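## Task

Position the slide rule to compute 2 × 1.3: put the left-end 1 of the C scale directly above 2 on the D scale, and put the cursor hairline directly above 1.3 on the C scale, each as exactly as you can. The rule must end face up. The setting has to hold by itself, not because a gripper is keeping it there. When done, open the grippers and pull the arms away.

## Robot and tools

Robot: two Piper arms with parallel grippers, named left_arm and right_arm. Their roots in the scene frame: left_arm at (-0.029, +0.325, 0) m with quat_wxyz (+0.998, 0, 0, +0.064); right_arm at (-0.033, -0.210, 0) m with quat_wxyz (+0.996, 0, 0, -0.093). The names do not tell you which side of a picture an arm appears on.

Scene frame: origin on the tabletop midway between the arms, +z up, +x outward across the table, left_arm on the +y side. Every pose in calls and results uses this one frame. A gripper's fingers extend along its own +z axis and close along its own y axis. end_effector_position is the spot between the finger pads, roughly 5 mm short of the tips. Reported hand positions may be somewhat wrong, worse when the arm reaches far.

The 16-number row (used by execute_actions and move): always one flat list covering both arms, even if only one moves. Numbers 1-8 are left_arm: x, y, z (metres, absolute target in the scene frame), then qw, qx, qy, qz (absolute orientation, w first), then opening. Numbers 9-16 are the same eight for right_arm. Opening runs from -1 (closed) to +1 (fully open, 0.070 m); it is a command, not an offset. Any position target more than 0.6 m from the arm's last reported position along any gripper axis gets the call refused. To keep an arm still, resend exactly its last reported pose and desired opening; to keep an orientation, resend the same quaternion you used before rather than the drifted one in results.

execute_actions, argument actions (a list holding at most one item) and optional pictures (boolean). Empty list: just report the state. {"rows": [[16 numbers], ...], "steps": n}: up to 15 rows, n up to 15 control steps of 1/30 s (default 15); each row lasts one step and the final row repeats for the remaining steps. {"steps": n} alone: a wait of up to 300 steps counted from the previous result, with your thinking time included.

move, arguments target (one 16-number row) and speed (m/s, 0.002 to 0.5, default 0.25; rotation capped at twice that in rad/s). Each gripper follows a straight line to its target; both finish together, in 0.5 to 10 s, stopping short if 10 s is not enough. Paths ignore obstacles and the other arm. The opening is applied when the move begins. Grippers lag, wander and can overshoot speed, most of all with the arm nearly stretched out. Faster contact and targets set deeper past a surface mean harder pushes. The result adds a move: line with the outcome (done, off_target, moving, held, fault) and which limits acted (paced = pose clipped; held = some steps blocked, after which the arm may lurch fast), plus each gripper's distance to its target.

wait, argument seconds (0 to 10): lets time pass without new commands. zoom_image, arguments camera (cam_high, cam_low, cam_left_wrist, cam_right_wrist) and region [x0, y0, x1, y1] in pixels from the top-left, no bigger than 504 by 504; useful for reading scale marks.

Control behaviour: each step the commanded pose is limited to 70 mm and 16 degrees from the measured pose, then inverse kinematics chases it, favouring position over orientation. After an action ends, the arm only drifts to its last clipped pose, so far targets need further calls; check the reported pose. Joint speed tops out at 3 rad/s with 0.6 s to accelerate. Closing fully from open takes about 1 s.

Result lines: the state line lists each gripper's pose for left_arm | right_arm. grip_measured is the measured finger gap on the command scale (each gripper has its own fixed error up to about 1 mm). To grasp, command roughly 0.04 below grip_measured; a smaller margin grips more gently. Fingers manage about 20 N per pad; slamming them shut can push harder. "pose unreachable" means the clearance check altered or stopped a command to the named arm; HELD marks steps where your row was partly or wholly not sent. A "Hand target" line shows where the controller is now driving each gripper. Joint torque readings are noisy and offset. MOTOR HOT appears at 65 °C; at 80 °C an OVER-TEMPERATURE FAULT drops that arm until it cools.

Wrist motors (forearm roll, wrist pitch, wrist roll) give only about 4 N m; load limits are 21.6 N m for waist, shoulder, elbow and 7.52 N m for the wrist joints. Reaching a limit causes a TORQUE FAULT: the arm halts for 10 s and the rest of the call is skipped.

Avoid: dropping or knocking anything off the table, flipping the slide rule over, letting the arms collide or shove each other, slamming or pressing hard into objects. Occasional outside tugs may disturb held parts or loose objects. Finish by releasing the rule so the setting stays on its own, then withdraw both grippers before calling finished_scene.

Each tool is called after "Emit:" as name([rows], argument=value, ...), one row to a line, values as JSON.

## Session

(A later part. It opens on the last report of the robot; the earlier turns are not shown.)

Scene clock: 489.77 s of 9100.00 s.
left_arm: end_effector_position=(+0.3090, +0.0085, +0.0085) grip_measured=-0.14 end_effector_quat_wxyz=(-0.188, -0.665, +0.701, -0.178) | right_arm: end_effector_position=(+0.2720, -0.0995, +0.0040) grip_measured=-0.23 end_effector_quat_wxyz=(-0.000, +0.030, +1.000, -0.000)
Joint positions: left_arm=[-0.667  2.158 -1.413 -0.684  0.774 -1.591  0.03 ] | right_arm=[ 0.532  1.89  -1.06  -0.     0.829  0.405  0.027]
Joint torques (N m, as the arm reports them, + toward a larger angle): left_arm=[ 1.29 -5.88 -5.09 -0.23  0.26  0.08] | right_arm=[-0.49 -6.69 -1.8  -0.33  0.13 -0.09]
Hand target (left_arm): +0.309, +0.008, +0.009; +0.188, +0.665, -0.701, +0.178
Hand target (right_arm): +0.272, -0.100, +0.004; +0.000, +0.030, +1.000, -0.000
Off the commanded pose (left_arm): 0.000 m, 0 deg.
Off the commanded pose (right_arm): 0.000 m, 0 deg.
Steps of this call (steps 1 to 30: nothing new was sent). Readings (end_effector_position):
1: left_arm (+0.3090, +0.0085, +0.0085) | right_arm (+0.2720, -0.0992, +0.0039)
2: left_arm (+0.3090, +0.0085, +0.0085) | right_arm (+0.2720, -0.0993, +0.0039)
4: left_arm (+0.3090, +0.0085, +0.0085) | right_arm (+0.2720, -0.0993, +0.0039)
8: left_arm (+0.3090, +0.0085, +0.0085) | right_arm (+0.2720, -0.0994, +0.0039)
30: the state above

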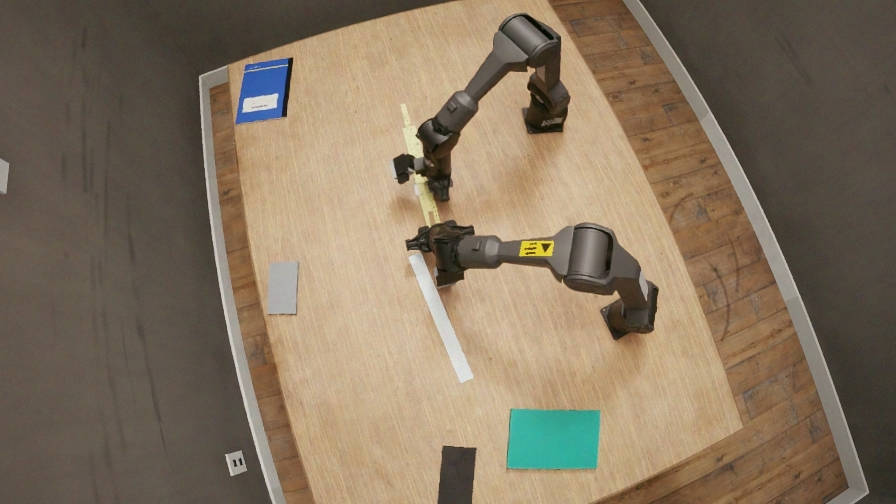

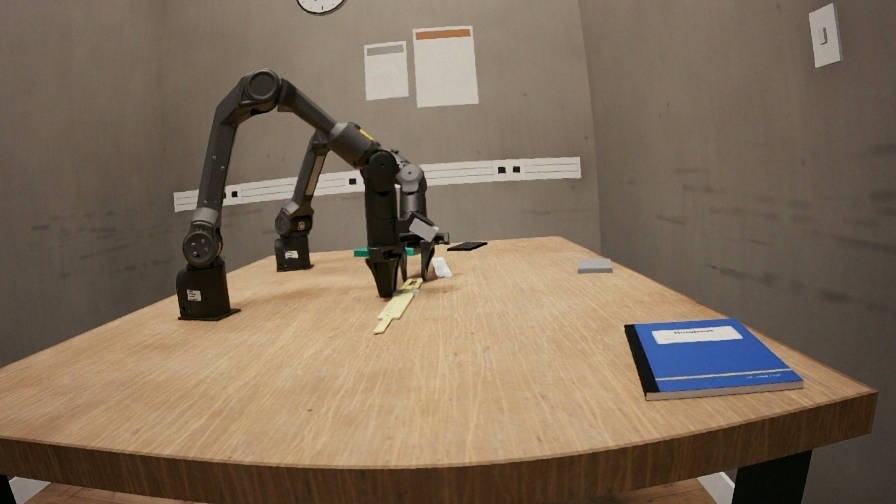

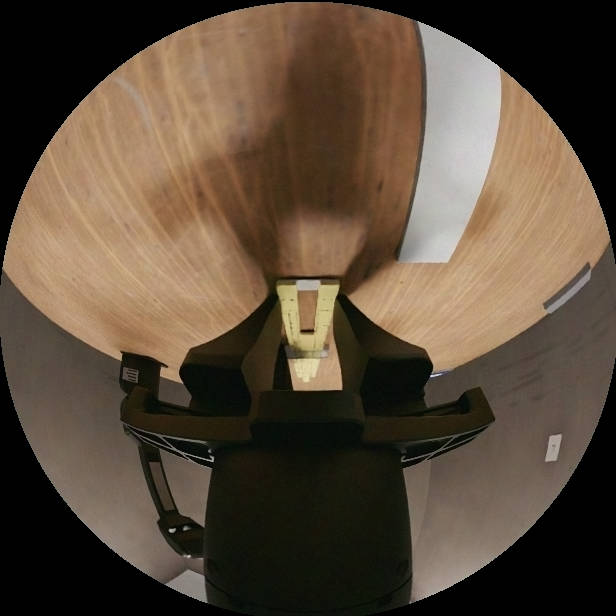

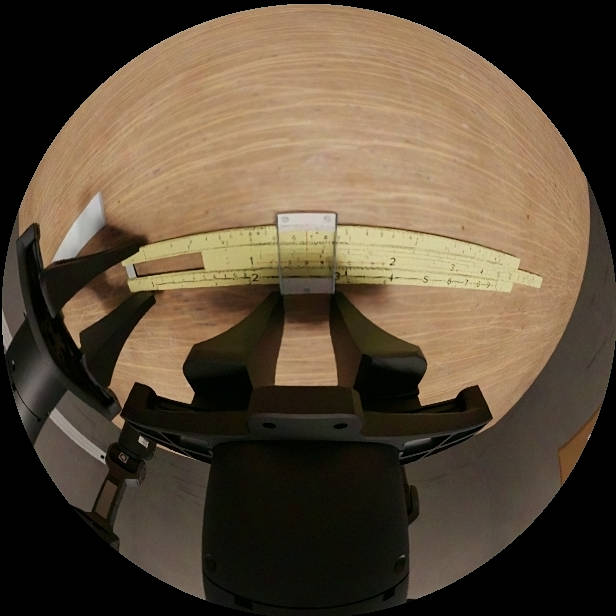

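Emit:
move(target=[0.309,0.0085,0.0085,0.1877,0.6649,-0.7007,0.1782,-0.17, 0.27204,-0.09963,0.0040,0,0.0297,0.99956,0,-0.235], speed=0.002)

Emit:
wait(seconds=1.5)

Emit:
zoom_image(camera="cam_right_wrist", region=[292,226,324,258])

Emit:
zoom_image(camera="cam_right_wrist", region=[296,256,320,280])

Emit:
zoom_image(camera="cam_right_wrist", region=[276,226,340,290])

Scene clock: 510.10 s of 9100.00 s.
left_arm: end_effector_position=(+0.3090, +0.0085, +0.0085) grip_measured=-0.14 end_effector_quat_wxyz=(-0.188, -0.665, +0.701, -0.178) | right_arm: end_effector_position=(+0.2721, -0.0996, +0.0040) grip_measured=-0.23 end_effector_quat_wxyz=(+0.000, +0.030, +1.000, -0.000)
Joint positions: left_arm=[-0.667  2.158 -1.413 -0.684  0.774 -1.591  0.03 ] | right_arm=[ 0.531  1.889 -1.06  -0.     0.829  0.405  0.027]
Joint torques (N m, as the arm reports them, + toward a larger angle): left_arm=[ 1.33 -5.93 -5.1  -0.25 -0.14  0.1 ] | right_arm=[-0.45 -6.78 -2.07 -0.19 -0.05 -0.09]
Hand target (left_arm): +0.309, +0.009, +0.008; +0.188, +0.665, -0.701, +0.178
Hand target (right_arm): +0.272, -0.100, +0.004; +0.000, +0.030, +1.000, -0.000
Off the commanded pose (left_arm): 0.000 m, 0 deg.
Off the commanded pose (right_arm): 0.000 m, 0 deg.
After step 90, 16.63 s passed at rest.
move: done

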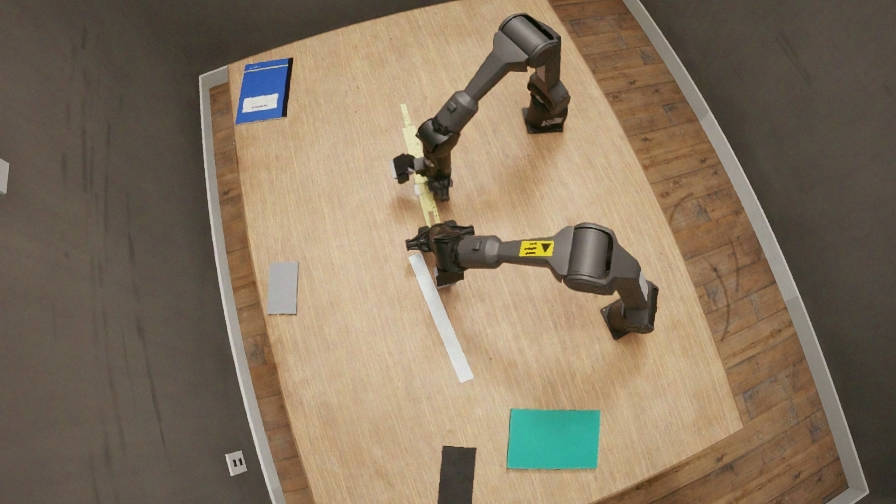

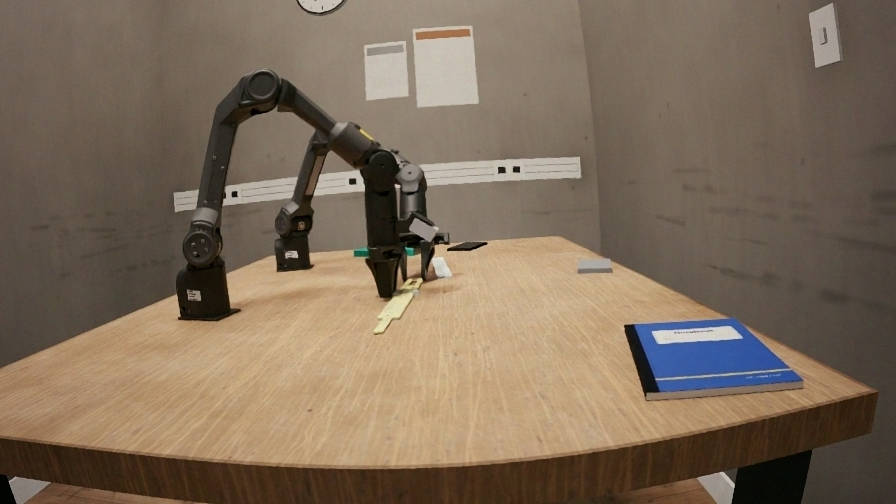

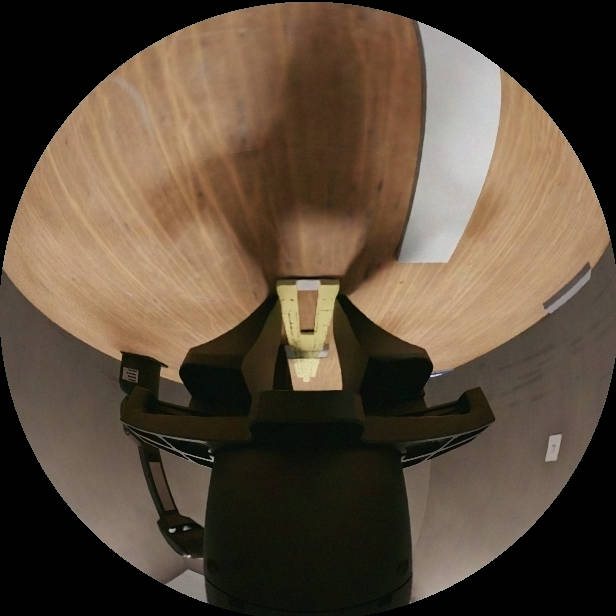

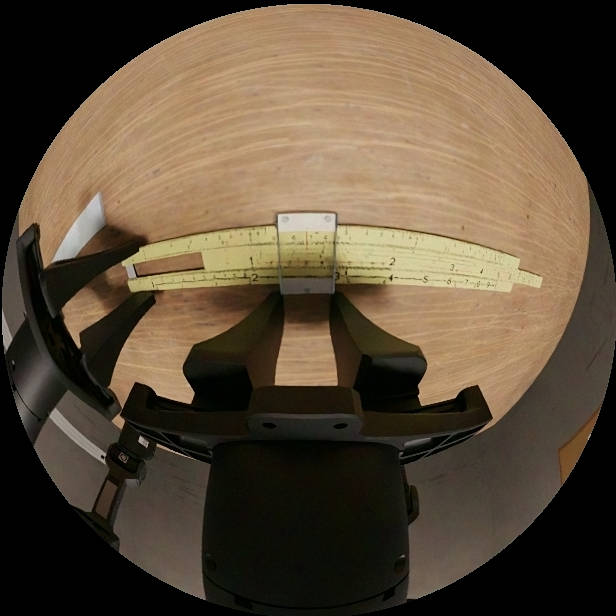

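Scene clock: 511.60 s of 9100.00 s.
left_arm: end_effector_position=(+0.3090, +0.0085, +0.0085) grip_measured=-0.14 end_effector_quat_wxyz=(-0.188, -0.665, +0.701, -0.178) | right_arm: end_effector_position=(+0.2721, -0.0996, +0.0040) grip_measured=-0.23 end_effector_quat_wxyz=(+0.000, +0.030, +1.000, +0.000)
Joint positions: left_arm=[-0.667  2.158 -1.413 -0.684  0.774 -1.591  0.03 ] | right_arm=[ 0.531  1.889 -1.06  -0.     0.829  0.405  0.027]
Joint torques (N m, as the arm reports them, + toward a larger angle): left_arm=[ 1.3  -5.98 -5.06 -0.23 -0.06  0.1 ] | right_arm=[-0.4  -6.74 -1.79 -0.13 -0.14 -0.24]
Hand target (left_arm): +0.309, +0.009, +0.008; +0.188, +0.665, -0.701, +0.178
Hand target (right_arm): +0.272, -0.100, +0.004; +0.000, +0.030, +1.000, -0.000
Off the commanded pose (left_arm): 0.000 m, 0 deg.
Off the commanded pose (right_arm): 0.000 m, 0 deg.
Steps of this call (steps 1 to 45: nothing new was sent). Readings (end_effector_position):
1: left_arm (+0.3090, +0.0085, +0.0085) | right_arm (+0.2721, -0.0996, +0.0040)
2: left_arm (+0.3090, +0.0085, +0.0085) | right_arm (+0.2721, -0.0996, +0.0040)
4: left_arm (+0.3090, +0.0085, +0.0085) | right_arm (+0.2721, -0.0996, +0.0040)
8: left_arm (+0.3090, +0.0085, +0.0085) | right_arm (+0.2721, -0.0996, +0.0040)
45: the state above

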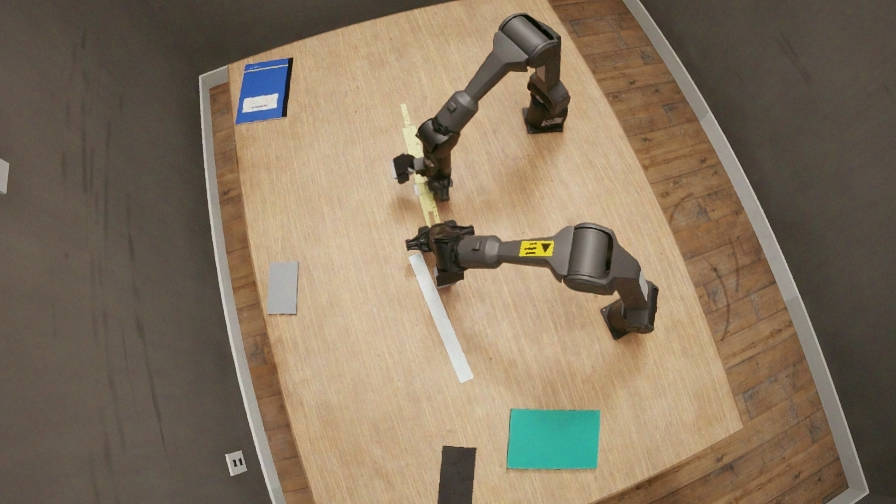

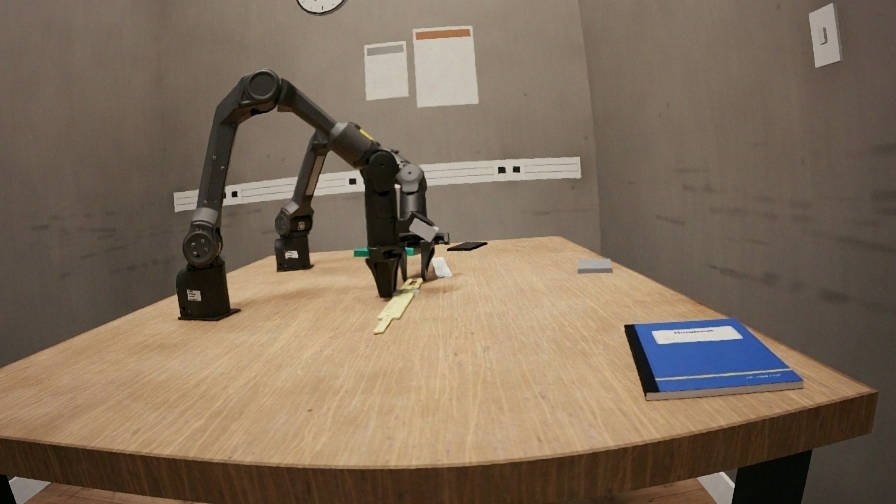

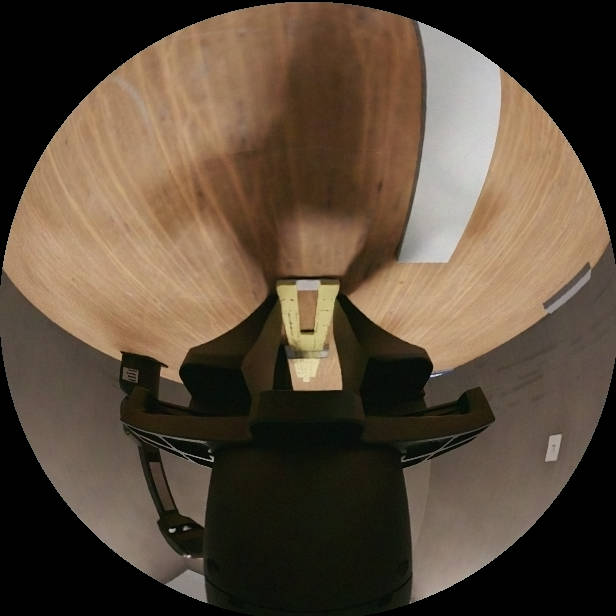

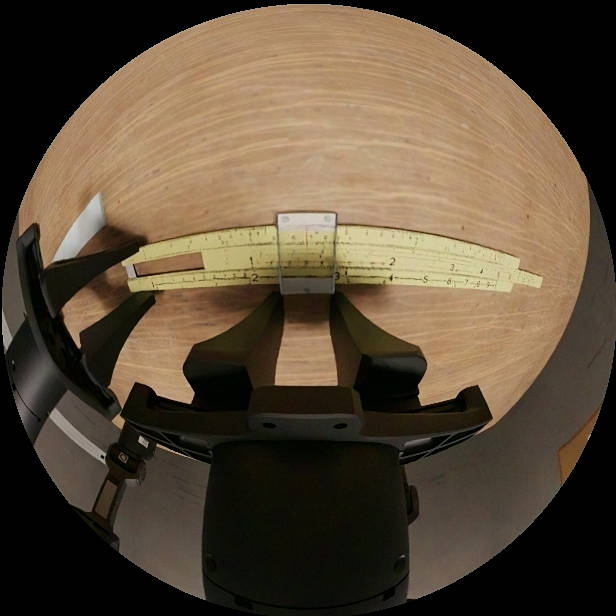

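Region (292, 226, 324, 258) of cam_right_wrist's 616x616 image, scaled by 15.750, with more detail than that image has.

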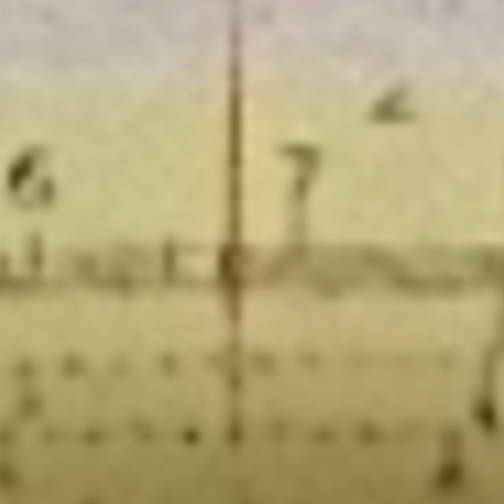

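Region (296, 256, 320, 280) of cam_right_wrist's 616x616 image, scaled by 21.000, with more detail than that image has.

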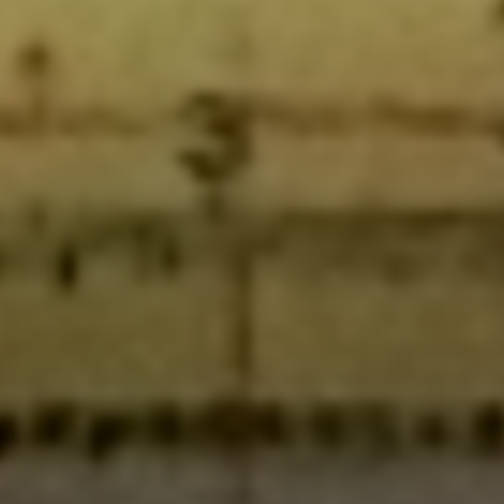

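Region (276, 226, 340, 290) of cam_right_wrist's 616x616 image, scaled by 7.875, with more detail than that image has.

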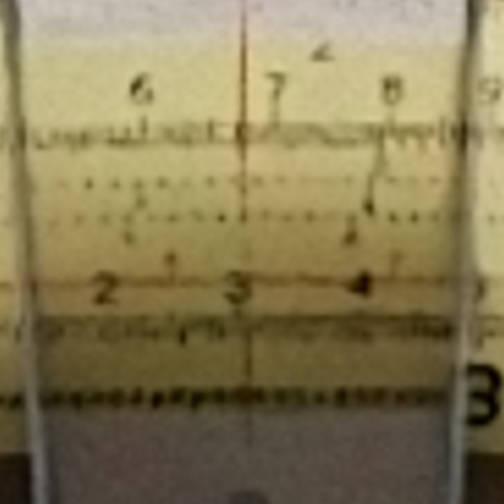

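Emit:
execute_actions([
  {"rows":[[0.309,0.0085,0.0085,0.1877,0.6649,-0.7007,0.1782,-0.17,0.27204,-0.0996,0.0040,0,0.0297,0.99956,0,-0.12],[0.309,0.0085,0.0085,0.1877,0.6649,-0.7007,0.1782,-0.17,0.27204,-0.0996,0.0040,0,0.0297,0.99956,0,-0.08],[0.309,0.0085,0.0085,0.1877,0.6649,-0.7007,0.1782,-0.17,0.27204,-0.0996,0.0040,0,0.0297,0.99956,0,-0.04],[0.309,0.0085,0.0085,0.1877,0.6649,-0.7007,0.1782,-0.17,0.27204,-0.0996,0.0040,0,0.0297,0.99956,0,0.0],[0.309,0.0085,0.0085,0.1877,0.6649,-0.7007,0.1782,-0.17,0.27204,-0.0996,0.0040,0,0.0297,0.99956,0,0.0],[0.309,0.0085,0.0085,0.1877,0.6649,-0.7007,0.1782,-0.17,0.2719,-0.0996,0.0045,0,0.0297,0.99956,0,0.0],[0.309,0.0085,0.0085,0.1877,0.6649,-0.7007,0.1782,-0.17,0.2717,-0.0996,0.0057,0,0.0297,0.99956,0,0.0],[0.309,0.0085,0.0085,0.1877,0.6649,-0.7007,0.1782,-0.17,0.2714,-0.0996,0.0076,0,0.0297,0.99956,0,0.0],[0.309,0.0085,0.0085,0.1877,0.6649,-0.7007,0.1782,-0.17,0.2711,-0.0996,0.0102,0,0.0297,0.99956,0,0.0],[0.309,0.0085,0.0085,0.1877,0.6649,-0.7007,0.1782,-0.17,0.2709,-0.0996,0.0132,0,0.0297,0.99956,0,0.0],[0.309,0.0085,0.0085,0.1877,0.6649,-0.7007,0.1782,-0.17,0.2708,-0.0996,0.0163,0,0.0297,0.99956,0,0.0],[0.309,0.0085,0.0085,0.1877,0.6649,-0.7007,0.1782,-0.17,0.2708,-0.0996,0.0192,0,0.0297,0.99956,0,0.0],[0.309,0.0085,0.0085,0.1877,0.6649,-0.7007,0.1782,-0.17,0.2708,-0.0996,0.0216,0,0.0297,0.99956,0,0.0],[0.309,0.0085,0.0085,0.1877,0.6649,-0.7007,0.1782,-0.17,0.2708,-0.0996,0.0232,0,0.0297,0.99956,0,0.0],[0.309,0.0085,0.0085,0.1877,0.6649,-0.7007,0.1782,-0.17,0.2708,-0.0996,0.024,0,0.0297,0.99956,0,0.0]],"steps":15},
])

Emit:
zoom_image(camera="cam_right_wrist", region=[276,210,340,274])

Emit:
move(target=[0.309,0.0085,0.0085,0.1877,0.6649,-0.7007,0.1782,-0.17, 0.2925,-0.2965,0.024,0,0.6855,-0.7281,0,-0.4], speed=0.4)

Emit:
move(target=[0.309,0.0085,0.0085,0.1877,0.6649,-0.7007,0.1782,-0.17, 0.2927,-0.2962,0.0038,0,0.6855,-0.7281,0,-0.42], speed=0.03)

Emit:
zoom_image(camera="cam_right_wrist", region=[258,250,358,350])

Emit:
zoom_image(camera="cam_right_wrist", region=[277,162,311,196])

Scene clock: 537.63 s of 9100.00 s.
left_arm: end_effector_position=(+0.3090, +0.0085, +0.0085) grip_measured=-0.14 end_effector_quat_wxyz=(-0.188, -0.665, +0.701, -0.178) | right_arm: end_effector_position=(+0.2711, -0.1000, +0.0237) grip_measured=+0.00 end_effector_quat_wxyz=(+0.000, +0.030, +1.000, +0.000)
Joint positions: left_arm=[-0.667  2.158 -1.413 -0.684  0.774 -1.591  0.03 ] | right_arm=[ 0.531  1.845 -1.086  0.     0.898  0.405  0.035]
Joint torques (N m, as the arm reports them, + toward a larger angle): left_arm=[ 1.02 -6.01 -4.73 -0.24  0.1   0.11] | right_arm=[ 1.42 -5.94 -2.31 -0.01 -0.14  0.19]
Hand target (left_arm): +0.309, +0.009, +0.009; +0.188, +0.665, -0.701, +0.178
Hand target (right_arm): +0.271, -0.100, +0.024; +0.000, +0.030, +1.000, +0.000
Off the commanded pose (left_arm): 0.000 m, 0 deg.
Off the commanded pose (right_arm): 0.001 m, 0 deg.
Steps of this call (steps 1 to 90: nothing new was sent; then 22.53 s passed at rest; steps 91 to 105: all 15 steps of this action). Readings (end_effector_position):
91: left_arm (+0.3090, +0.0085, +0.0085) | right_arm (+0.2720, -0.0996, +0.0040)
92: left_arm (+0.3090, +0.0085, +0.0085) | right_arm (+0.2720, -0.0997, +0.0040)
94: left_arm (+0.3090, +0.0085, +0.0085) | right_arm (+0.2720, -0.0998, +0.0040)
98: left_arm (+0.3090, +0.0085, +0.0085) | right_arm (+0.2712, -0.1001, +0.0056)
105: the state above

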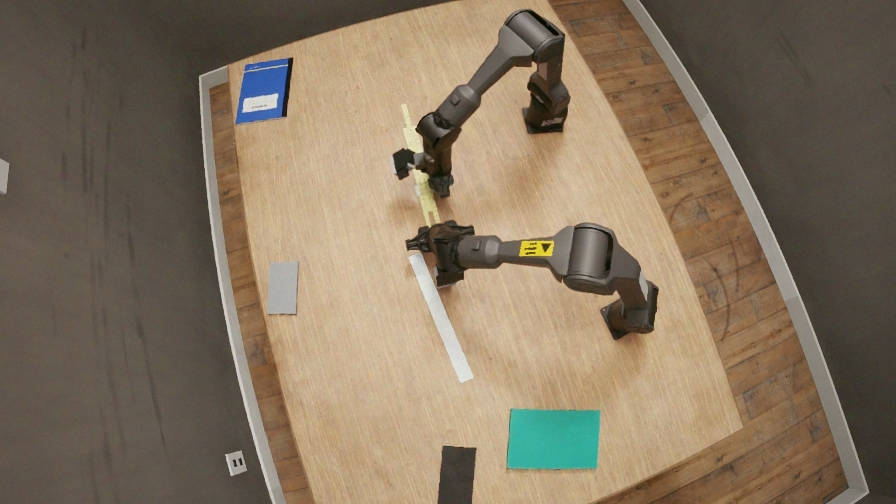

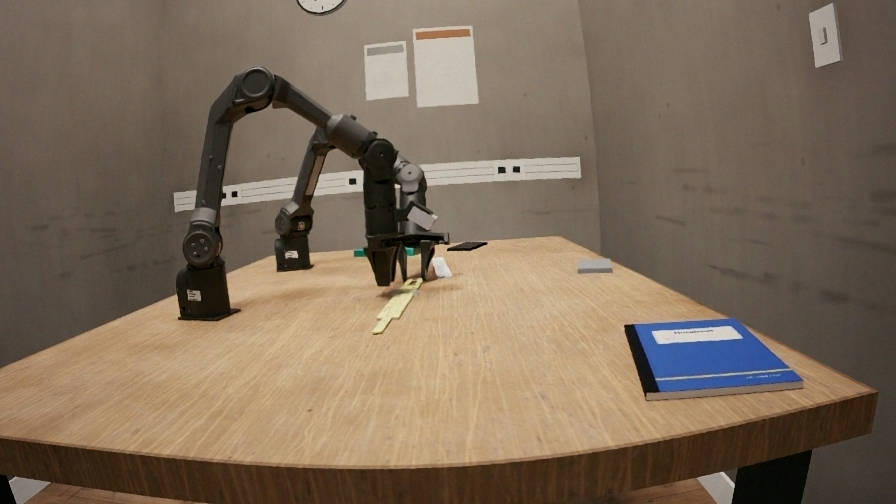

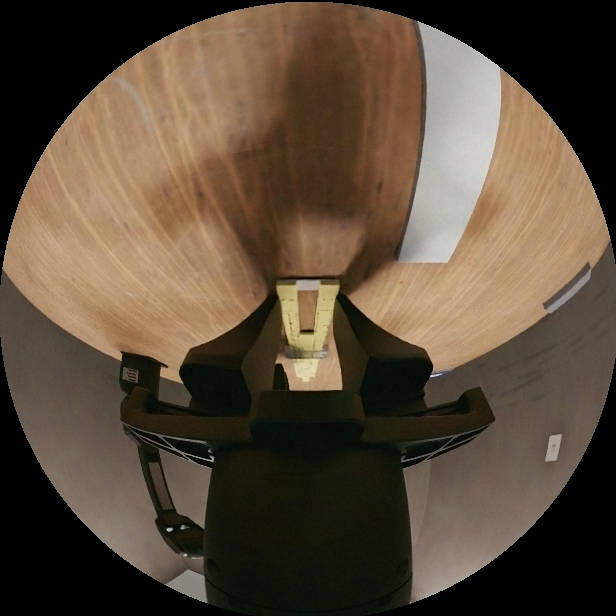

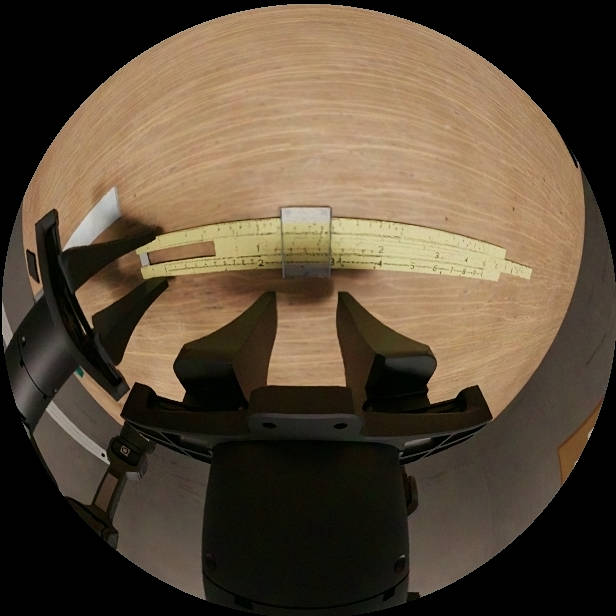

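Region (276, 210, 340, 274) of cam_right_wrist's 616x616 image, scaled by 7.875, with more detail than that image has.

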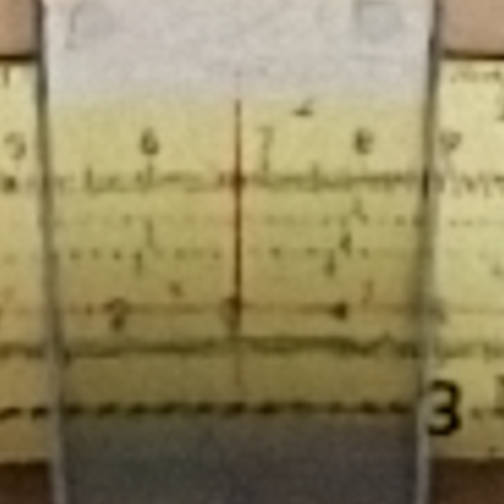

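Scene clock: 540.30 s of 9100.00 s.
left_arm: end_effector_position=(+0.3090, +0.0085, +0.0085) grip_measured=-0.14 end_effector_quat_wxyz=(-0.188, -0.665, +0.701, -0.178) | right_arm: end_effector_position=(+0.2951, -0.2969, +0.0239) grip_measured=-0.40 end_effector_quat_wxyz=(-0.000, +0.685, -0.728, +0.001)
Joint positions: left_arm=[-0.667  2.158 -1.413 -0.684  0.774 -1.591  0.03 ] | right_arm=[-0.074  1.893 -1.162 -0.001  0.926 -1.769  0.021]
Joint torques (N m, as the arm reports them, + toward a larger angle): left_arm=[ 1.15 -6.   -4.63 -0.24  0.14  0.07] | right_arm=[ 0.85 -5.97 -2.54  0.06  0.1   0.18]
Hand target (left_arm): +0.309, +0.009, +0.009; +0.188, +0.665, -0.701, +0.178
Hand target (right_arm): +0.295, -0.297, +0.024; +0.000, +0.686, -0.728, +0.001
Off the commanded pose (left_arm): 0.000 m, 0 deg.
Off the commanded pose (right_arm): 0.003 m, 0 deg.
move: done

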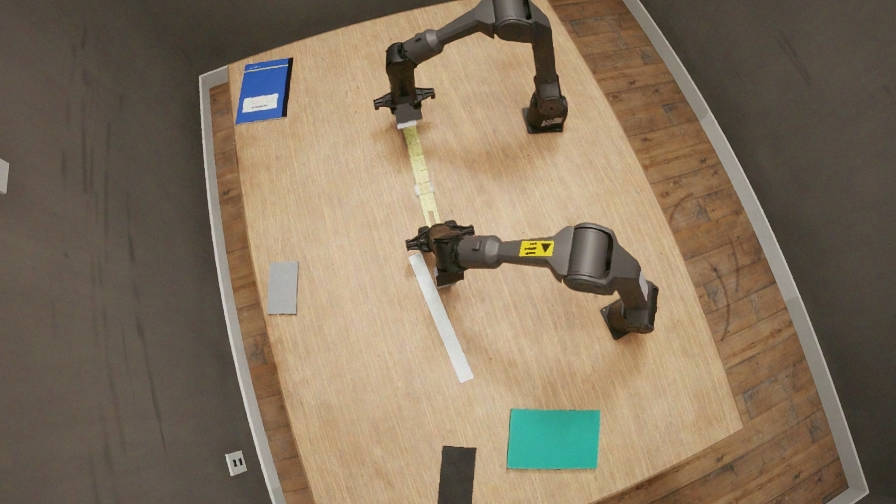

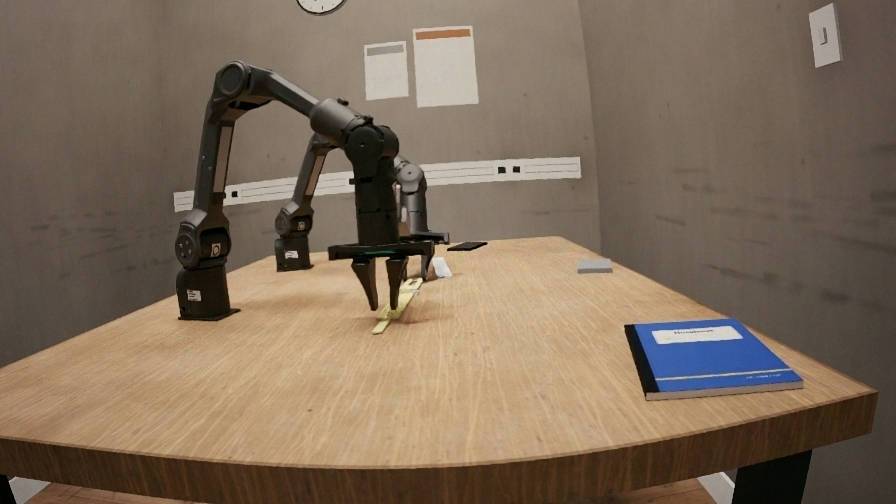

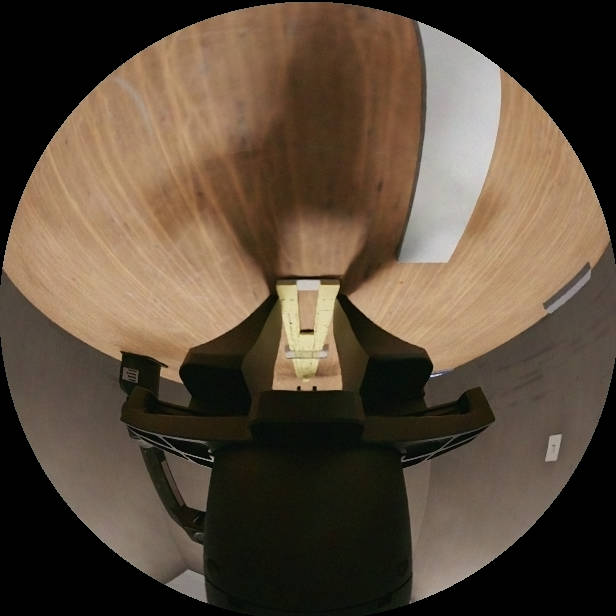

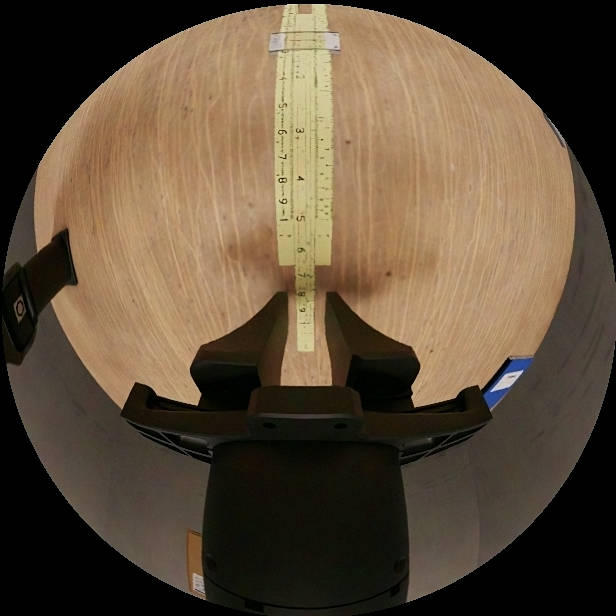

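Scene clock: 541.20 s of 9100.00 s.
left_arm: end_effector_position=(+0.3090, +0.0085, +0.0085) grip_measured=-0.14 end_effector_quat_wxyz=(-0.188, -0.665, +0.701, -0.178) | right_arm: end_effector_position=(+0.2923, -0.2961, +0.0035) grip_measured=-0.42 end_effector_quat_wxyz=(+0.000, +0.686, -0.728, -0.000)
Joint positions: left_arm=[-0.667  2.158 -1.413 -0.684  0.774 -1.591  0.03 ] | right_arm=[-0.074  1.926 -1.118 -0.     0.851 -1.77   0.02 ]
Joint torques (N m, as the arm reports them, + toward a larger angle): left_arm=[ 0.93 -5.92 -4.73 -0.22  0.2   0.09] | right_arm=[ 0.13 -6.38 -2.33  0.21  0.17 -0.24]
Hand target (left_arm): +0.309, +0.009, +0.009; +0.188, +0.665, -0.701, +0.178
Hand target (right_arm): +0.293, -0.296, +0.004; +0.000, +0.685, -0.728, +0.000
Off the commanded pose (left_arm): 0.000 m, 0 deg.
Off the commanded pose (right_arm): 0.001 m, 0 deg.
move: done

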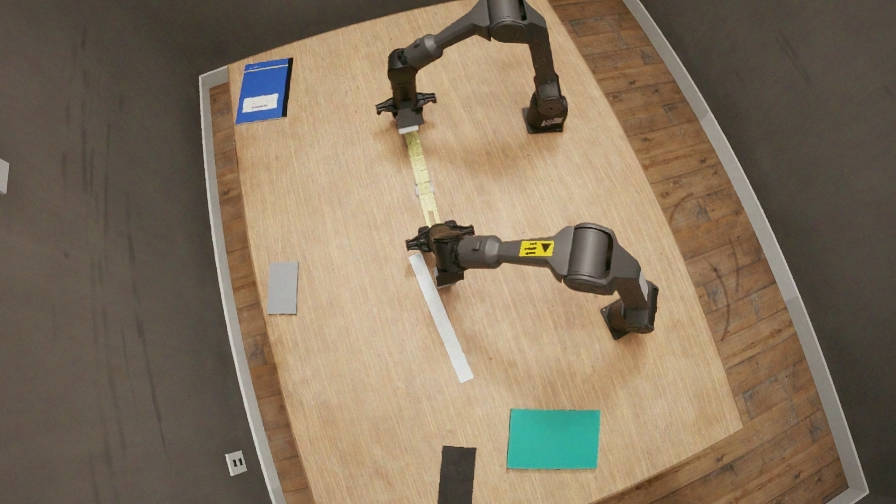

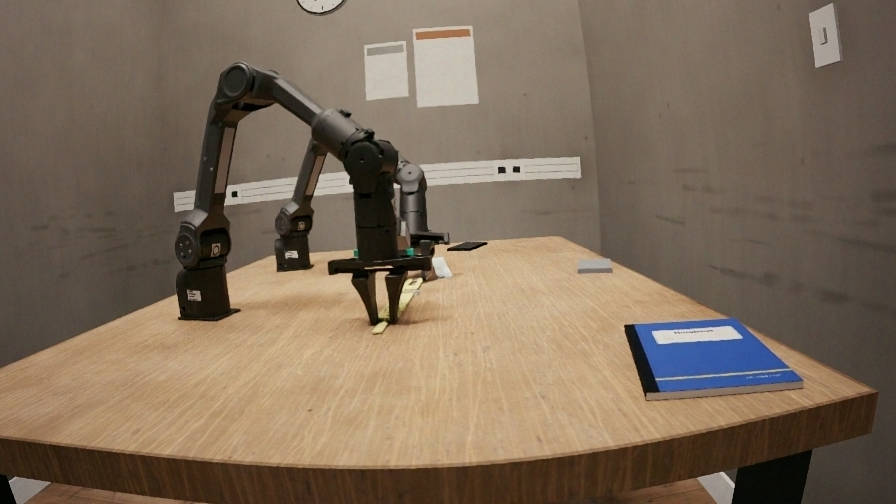

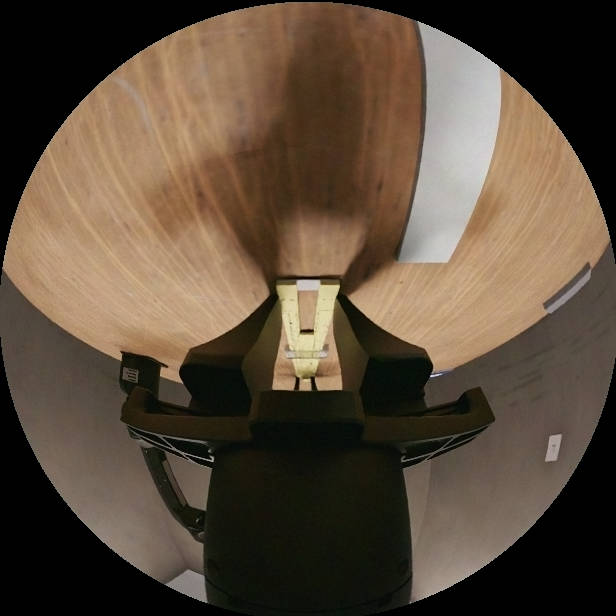

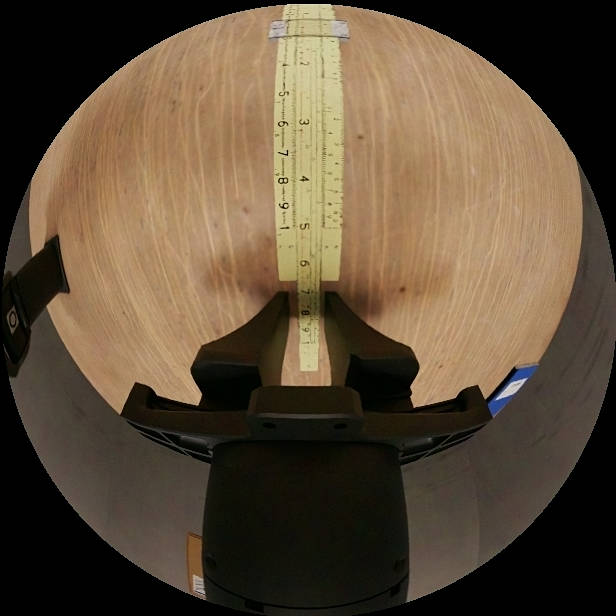

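Region (258, 250, 358, 350) of cam_right_wrist's 616x616 image, scaled by 5.040, with more detail than that image has.

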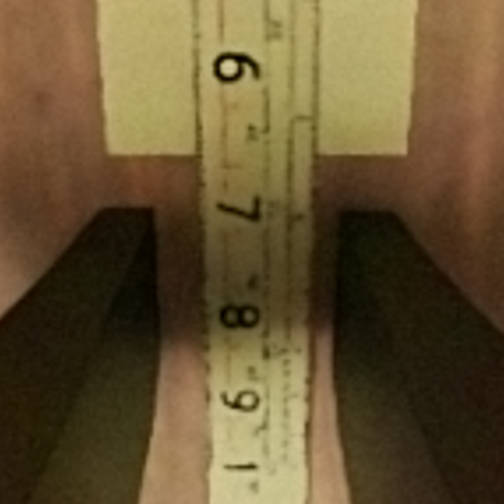

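Region (277, 162, 311, 196) of cam_right_wrist's 616x616 image, scaled by 14.824, with more detail than that image has.

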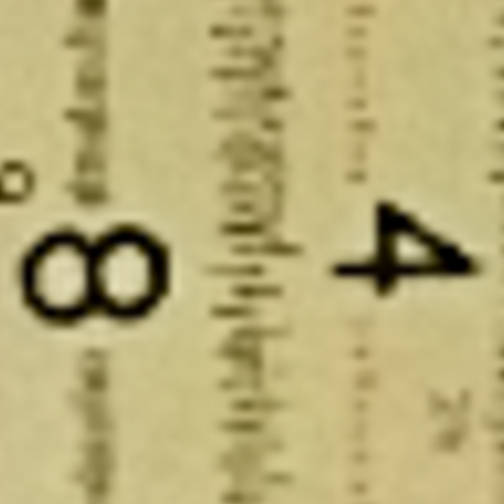

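Emit:
execute_actions([
  {"rows":[[0.309,0.0085,0.0085,0.1877,0.6649,-0.7007,0.1782,-0.17,0.2928,-0.2962,0.0038,0,0.6855,-0.7281,0,-0.45],[0.309,0.0085,0.0085,0.1877,0.6649,-0.7007,0.1782,-0.17,0.2929,-0.2962,0.0038,0,0.6855,-0.7281,0,-0.48],[0.309,0.0085,0.0085,0.1877,0.6649,-0.7007,0.1782,-0.17,0.2930,-0.2962,0.0038,0,0.6855,-0.7281,0,-0.51],[0.309,0.0085,0.0085,0.1877,0.6649,-0.7007,0.1782,-0.17,0.2931,-0.2962,0.0038,0,0.6855,-0.7281,0,-0.53],[0.309,0.0085,0.0085,0.1877,0.6649,-0.7007,0.1782,-0.17,0.2932,-0.2962,0.0038,0,0.6855,-0.7281,0,-0.55],[0.309,0.0085,0.0085,0.1877,0.6649,-0.7007,0.1782,-0.17,0.2933,-0.2962,0.0038,0,0.6855,-0.7281,0,-0.57],[0.309,0.0085,0.0085,0.1877,0.6649,-0.7007,0.1782,-0.17,0.2934,-0.2962,0.0038,0,0.6855,-0.7281,0,-0.58],[0.309,0.0085,0.0085,0.1877,0.6649,-0.7007,0.1782,-0.17,0.2934,-0.2962,0.0038,0,0.6855,-0.7281,0,-0.59],[0.309,0.0085,0.0085,0.1877,0.6649,-0.7007,0.1782,-0.17,0.2934,-0.2962,0.0038,0,0.6855,-0.7281,0,-0.60]],"steps":15},
])

Emit:
zoom_image(camera="cam_right_wrist", region=[278,270,338,330])

Scene clock: 573.47 s of 9100.00 s.
left_arm: end_effector_position=(+0.3090, +0.0085, +0.0085) grip_measured=-0.14 end_effector_quat_wxyz=(-0.188, -0.665, +0.701, -0.178) | right_arm: end_effector_position=(+0.2935, -0.2964, +0.0040) grip_measured=-0.60 end_effector_quat_wxyz=(-0.000, +0.685, -0.728, +0.000)
Joint positions: left_arm=[-0.667  2.158 -1.413 -0.684  0.774 -1.591  0.03 ] | right_arm=[-0.074  1.928 -1.123  0.     0.853 -1.77   0.014]
Joint torques (N m, as the arm reports them, + toward a larger angle): left_arm=[ 0.84 -6.   -4.38 -0.21  0.37 -0.05] | right_arm=[ 1.04 -5.82 -2.61  0.2   0.16  0.12]
Hand target (left_arm): +0.309, +0.009, +0.009; +0.188, +0.665, -0.701, +0.178
Hand target (right_arm): +0.293, -0.296, +0.004; +0.000, +0.685, -0.728, +0.000
Off the commanded pose (left_arm): 0.000 m, 0 deg.
Off the commanded pose (right_arm): 0.000 m, 0 deg.
Steps of this call (steps 1 to 140: nothing new was sent; then 27.10 s passed at rest; steps 141 to 155: all 15 steps of this action). Readings (end_effector_position):
141: left_arm (+0.3090, +0.0085, +0.0085) | right_arm (+0.2926, -0.2962, +0.0039)
142: left_arm (+0.3090, +0.0085, +0.0085) | right_arm (+0.2930, -0.2963, +0.0041)
144: left_arm (+0.3090, +0.0085, +0.0085) | right_arm (+0.2933, -0.2964, +0.0043)
148: left_arm (+0.3090, +0.0085, +0.0085) | right_arm (+0.2936, -0.2965, +0.0043)
155: the state above

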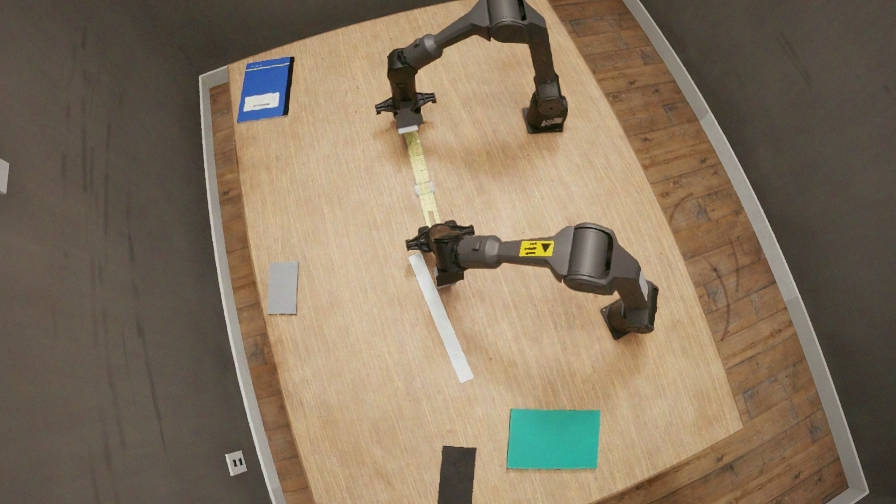

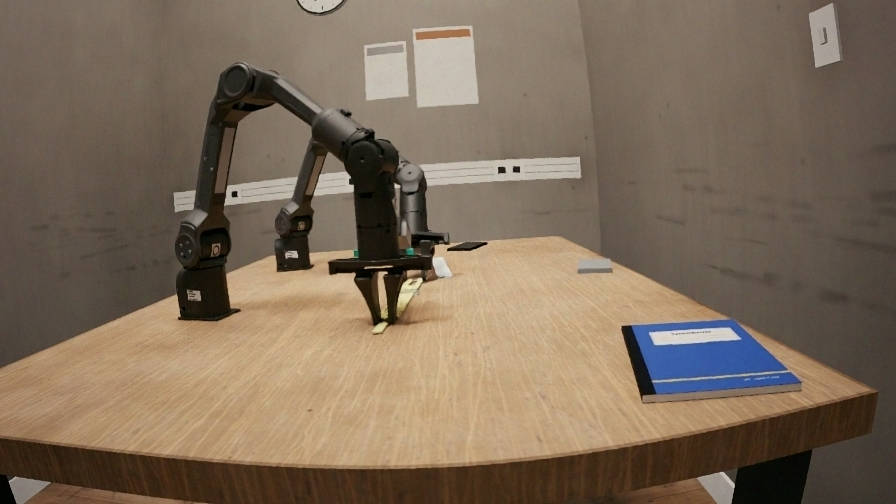

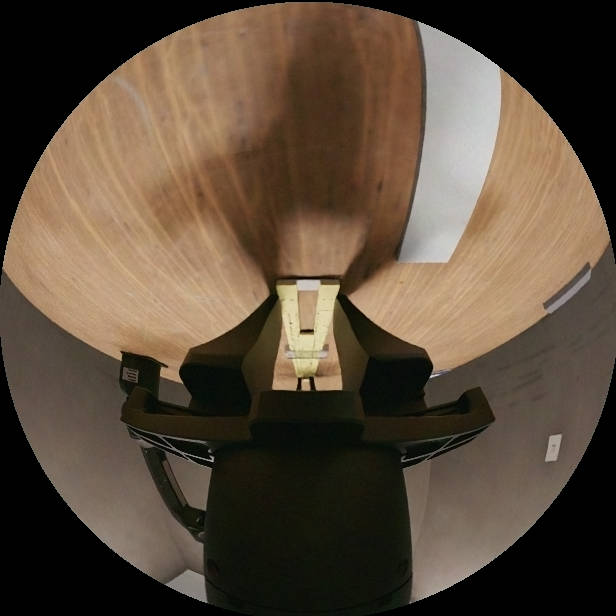

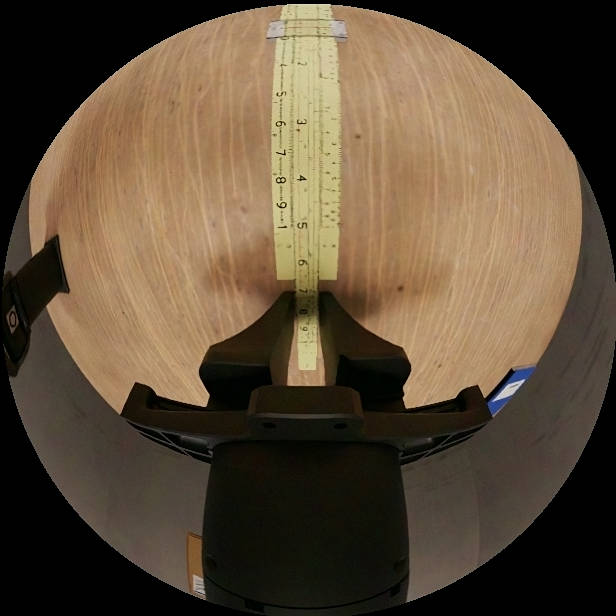

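Region (278, 270, 338, 330) of cam_right_wrist's 616x616 image, scaled by 8.400, with more detail than that image has.

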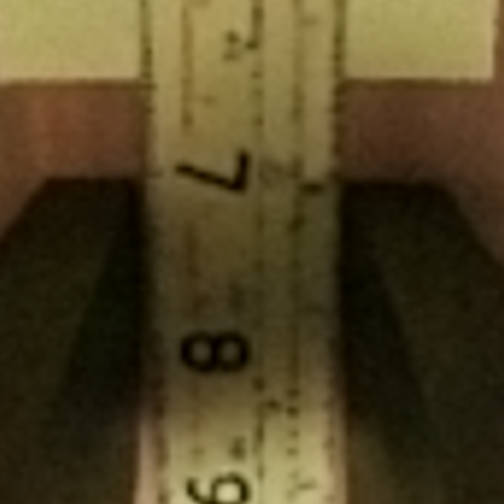

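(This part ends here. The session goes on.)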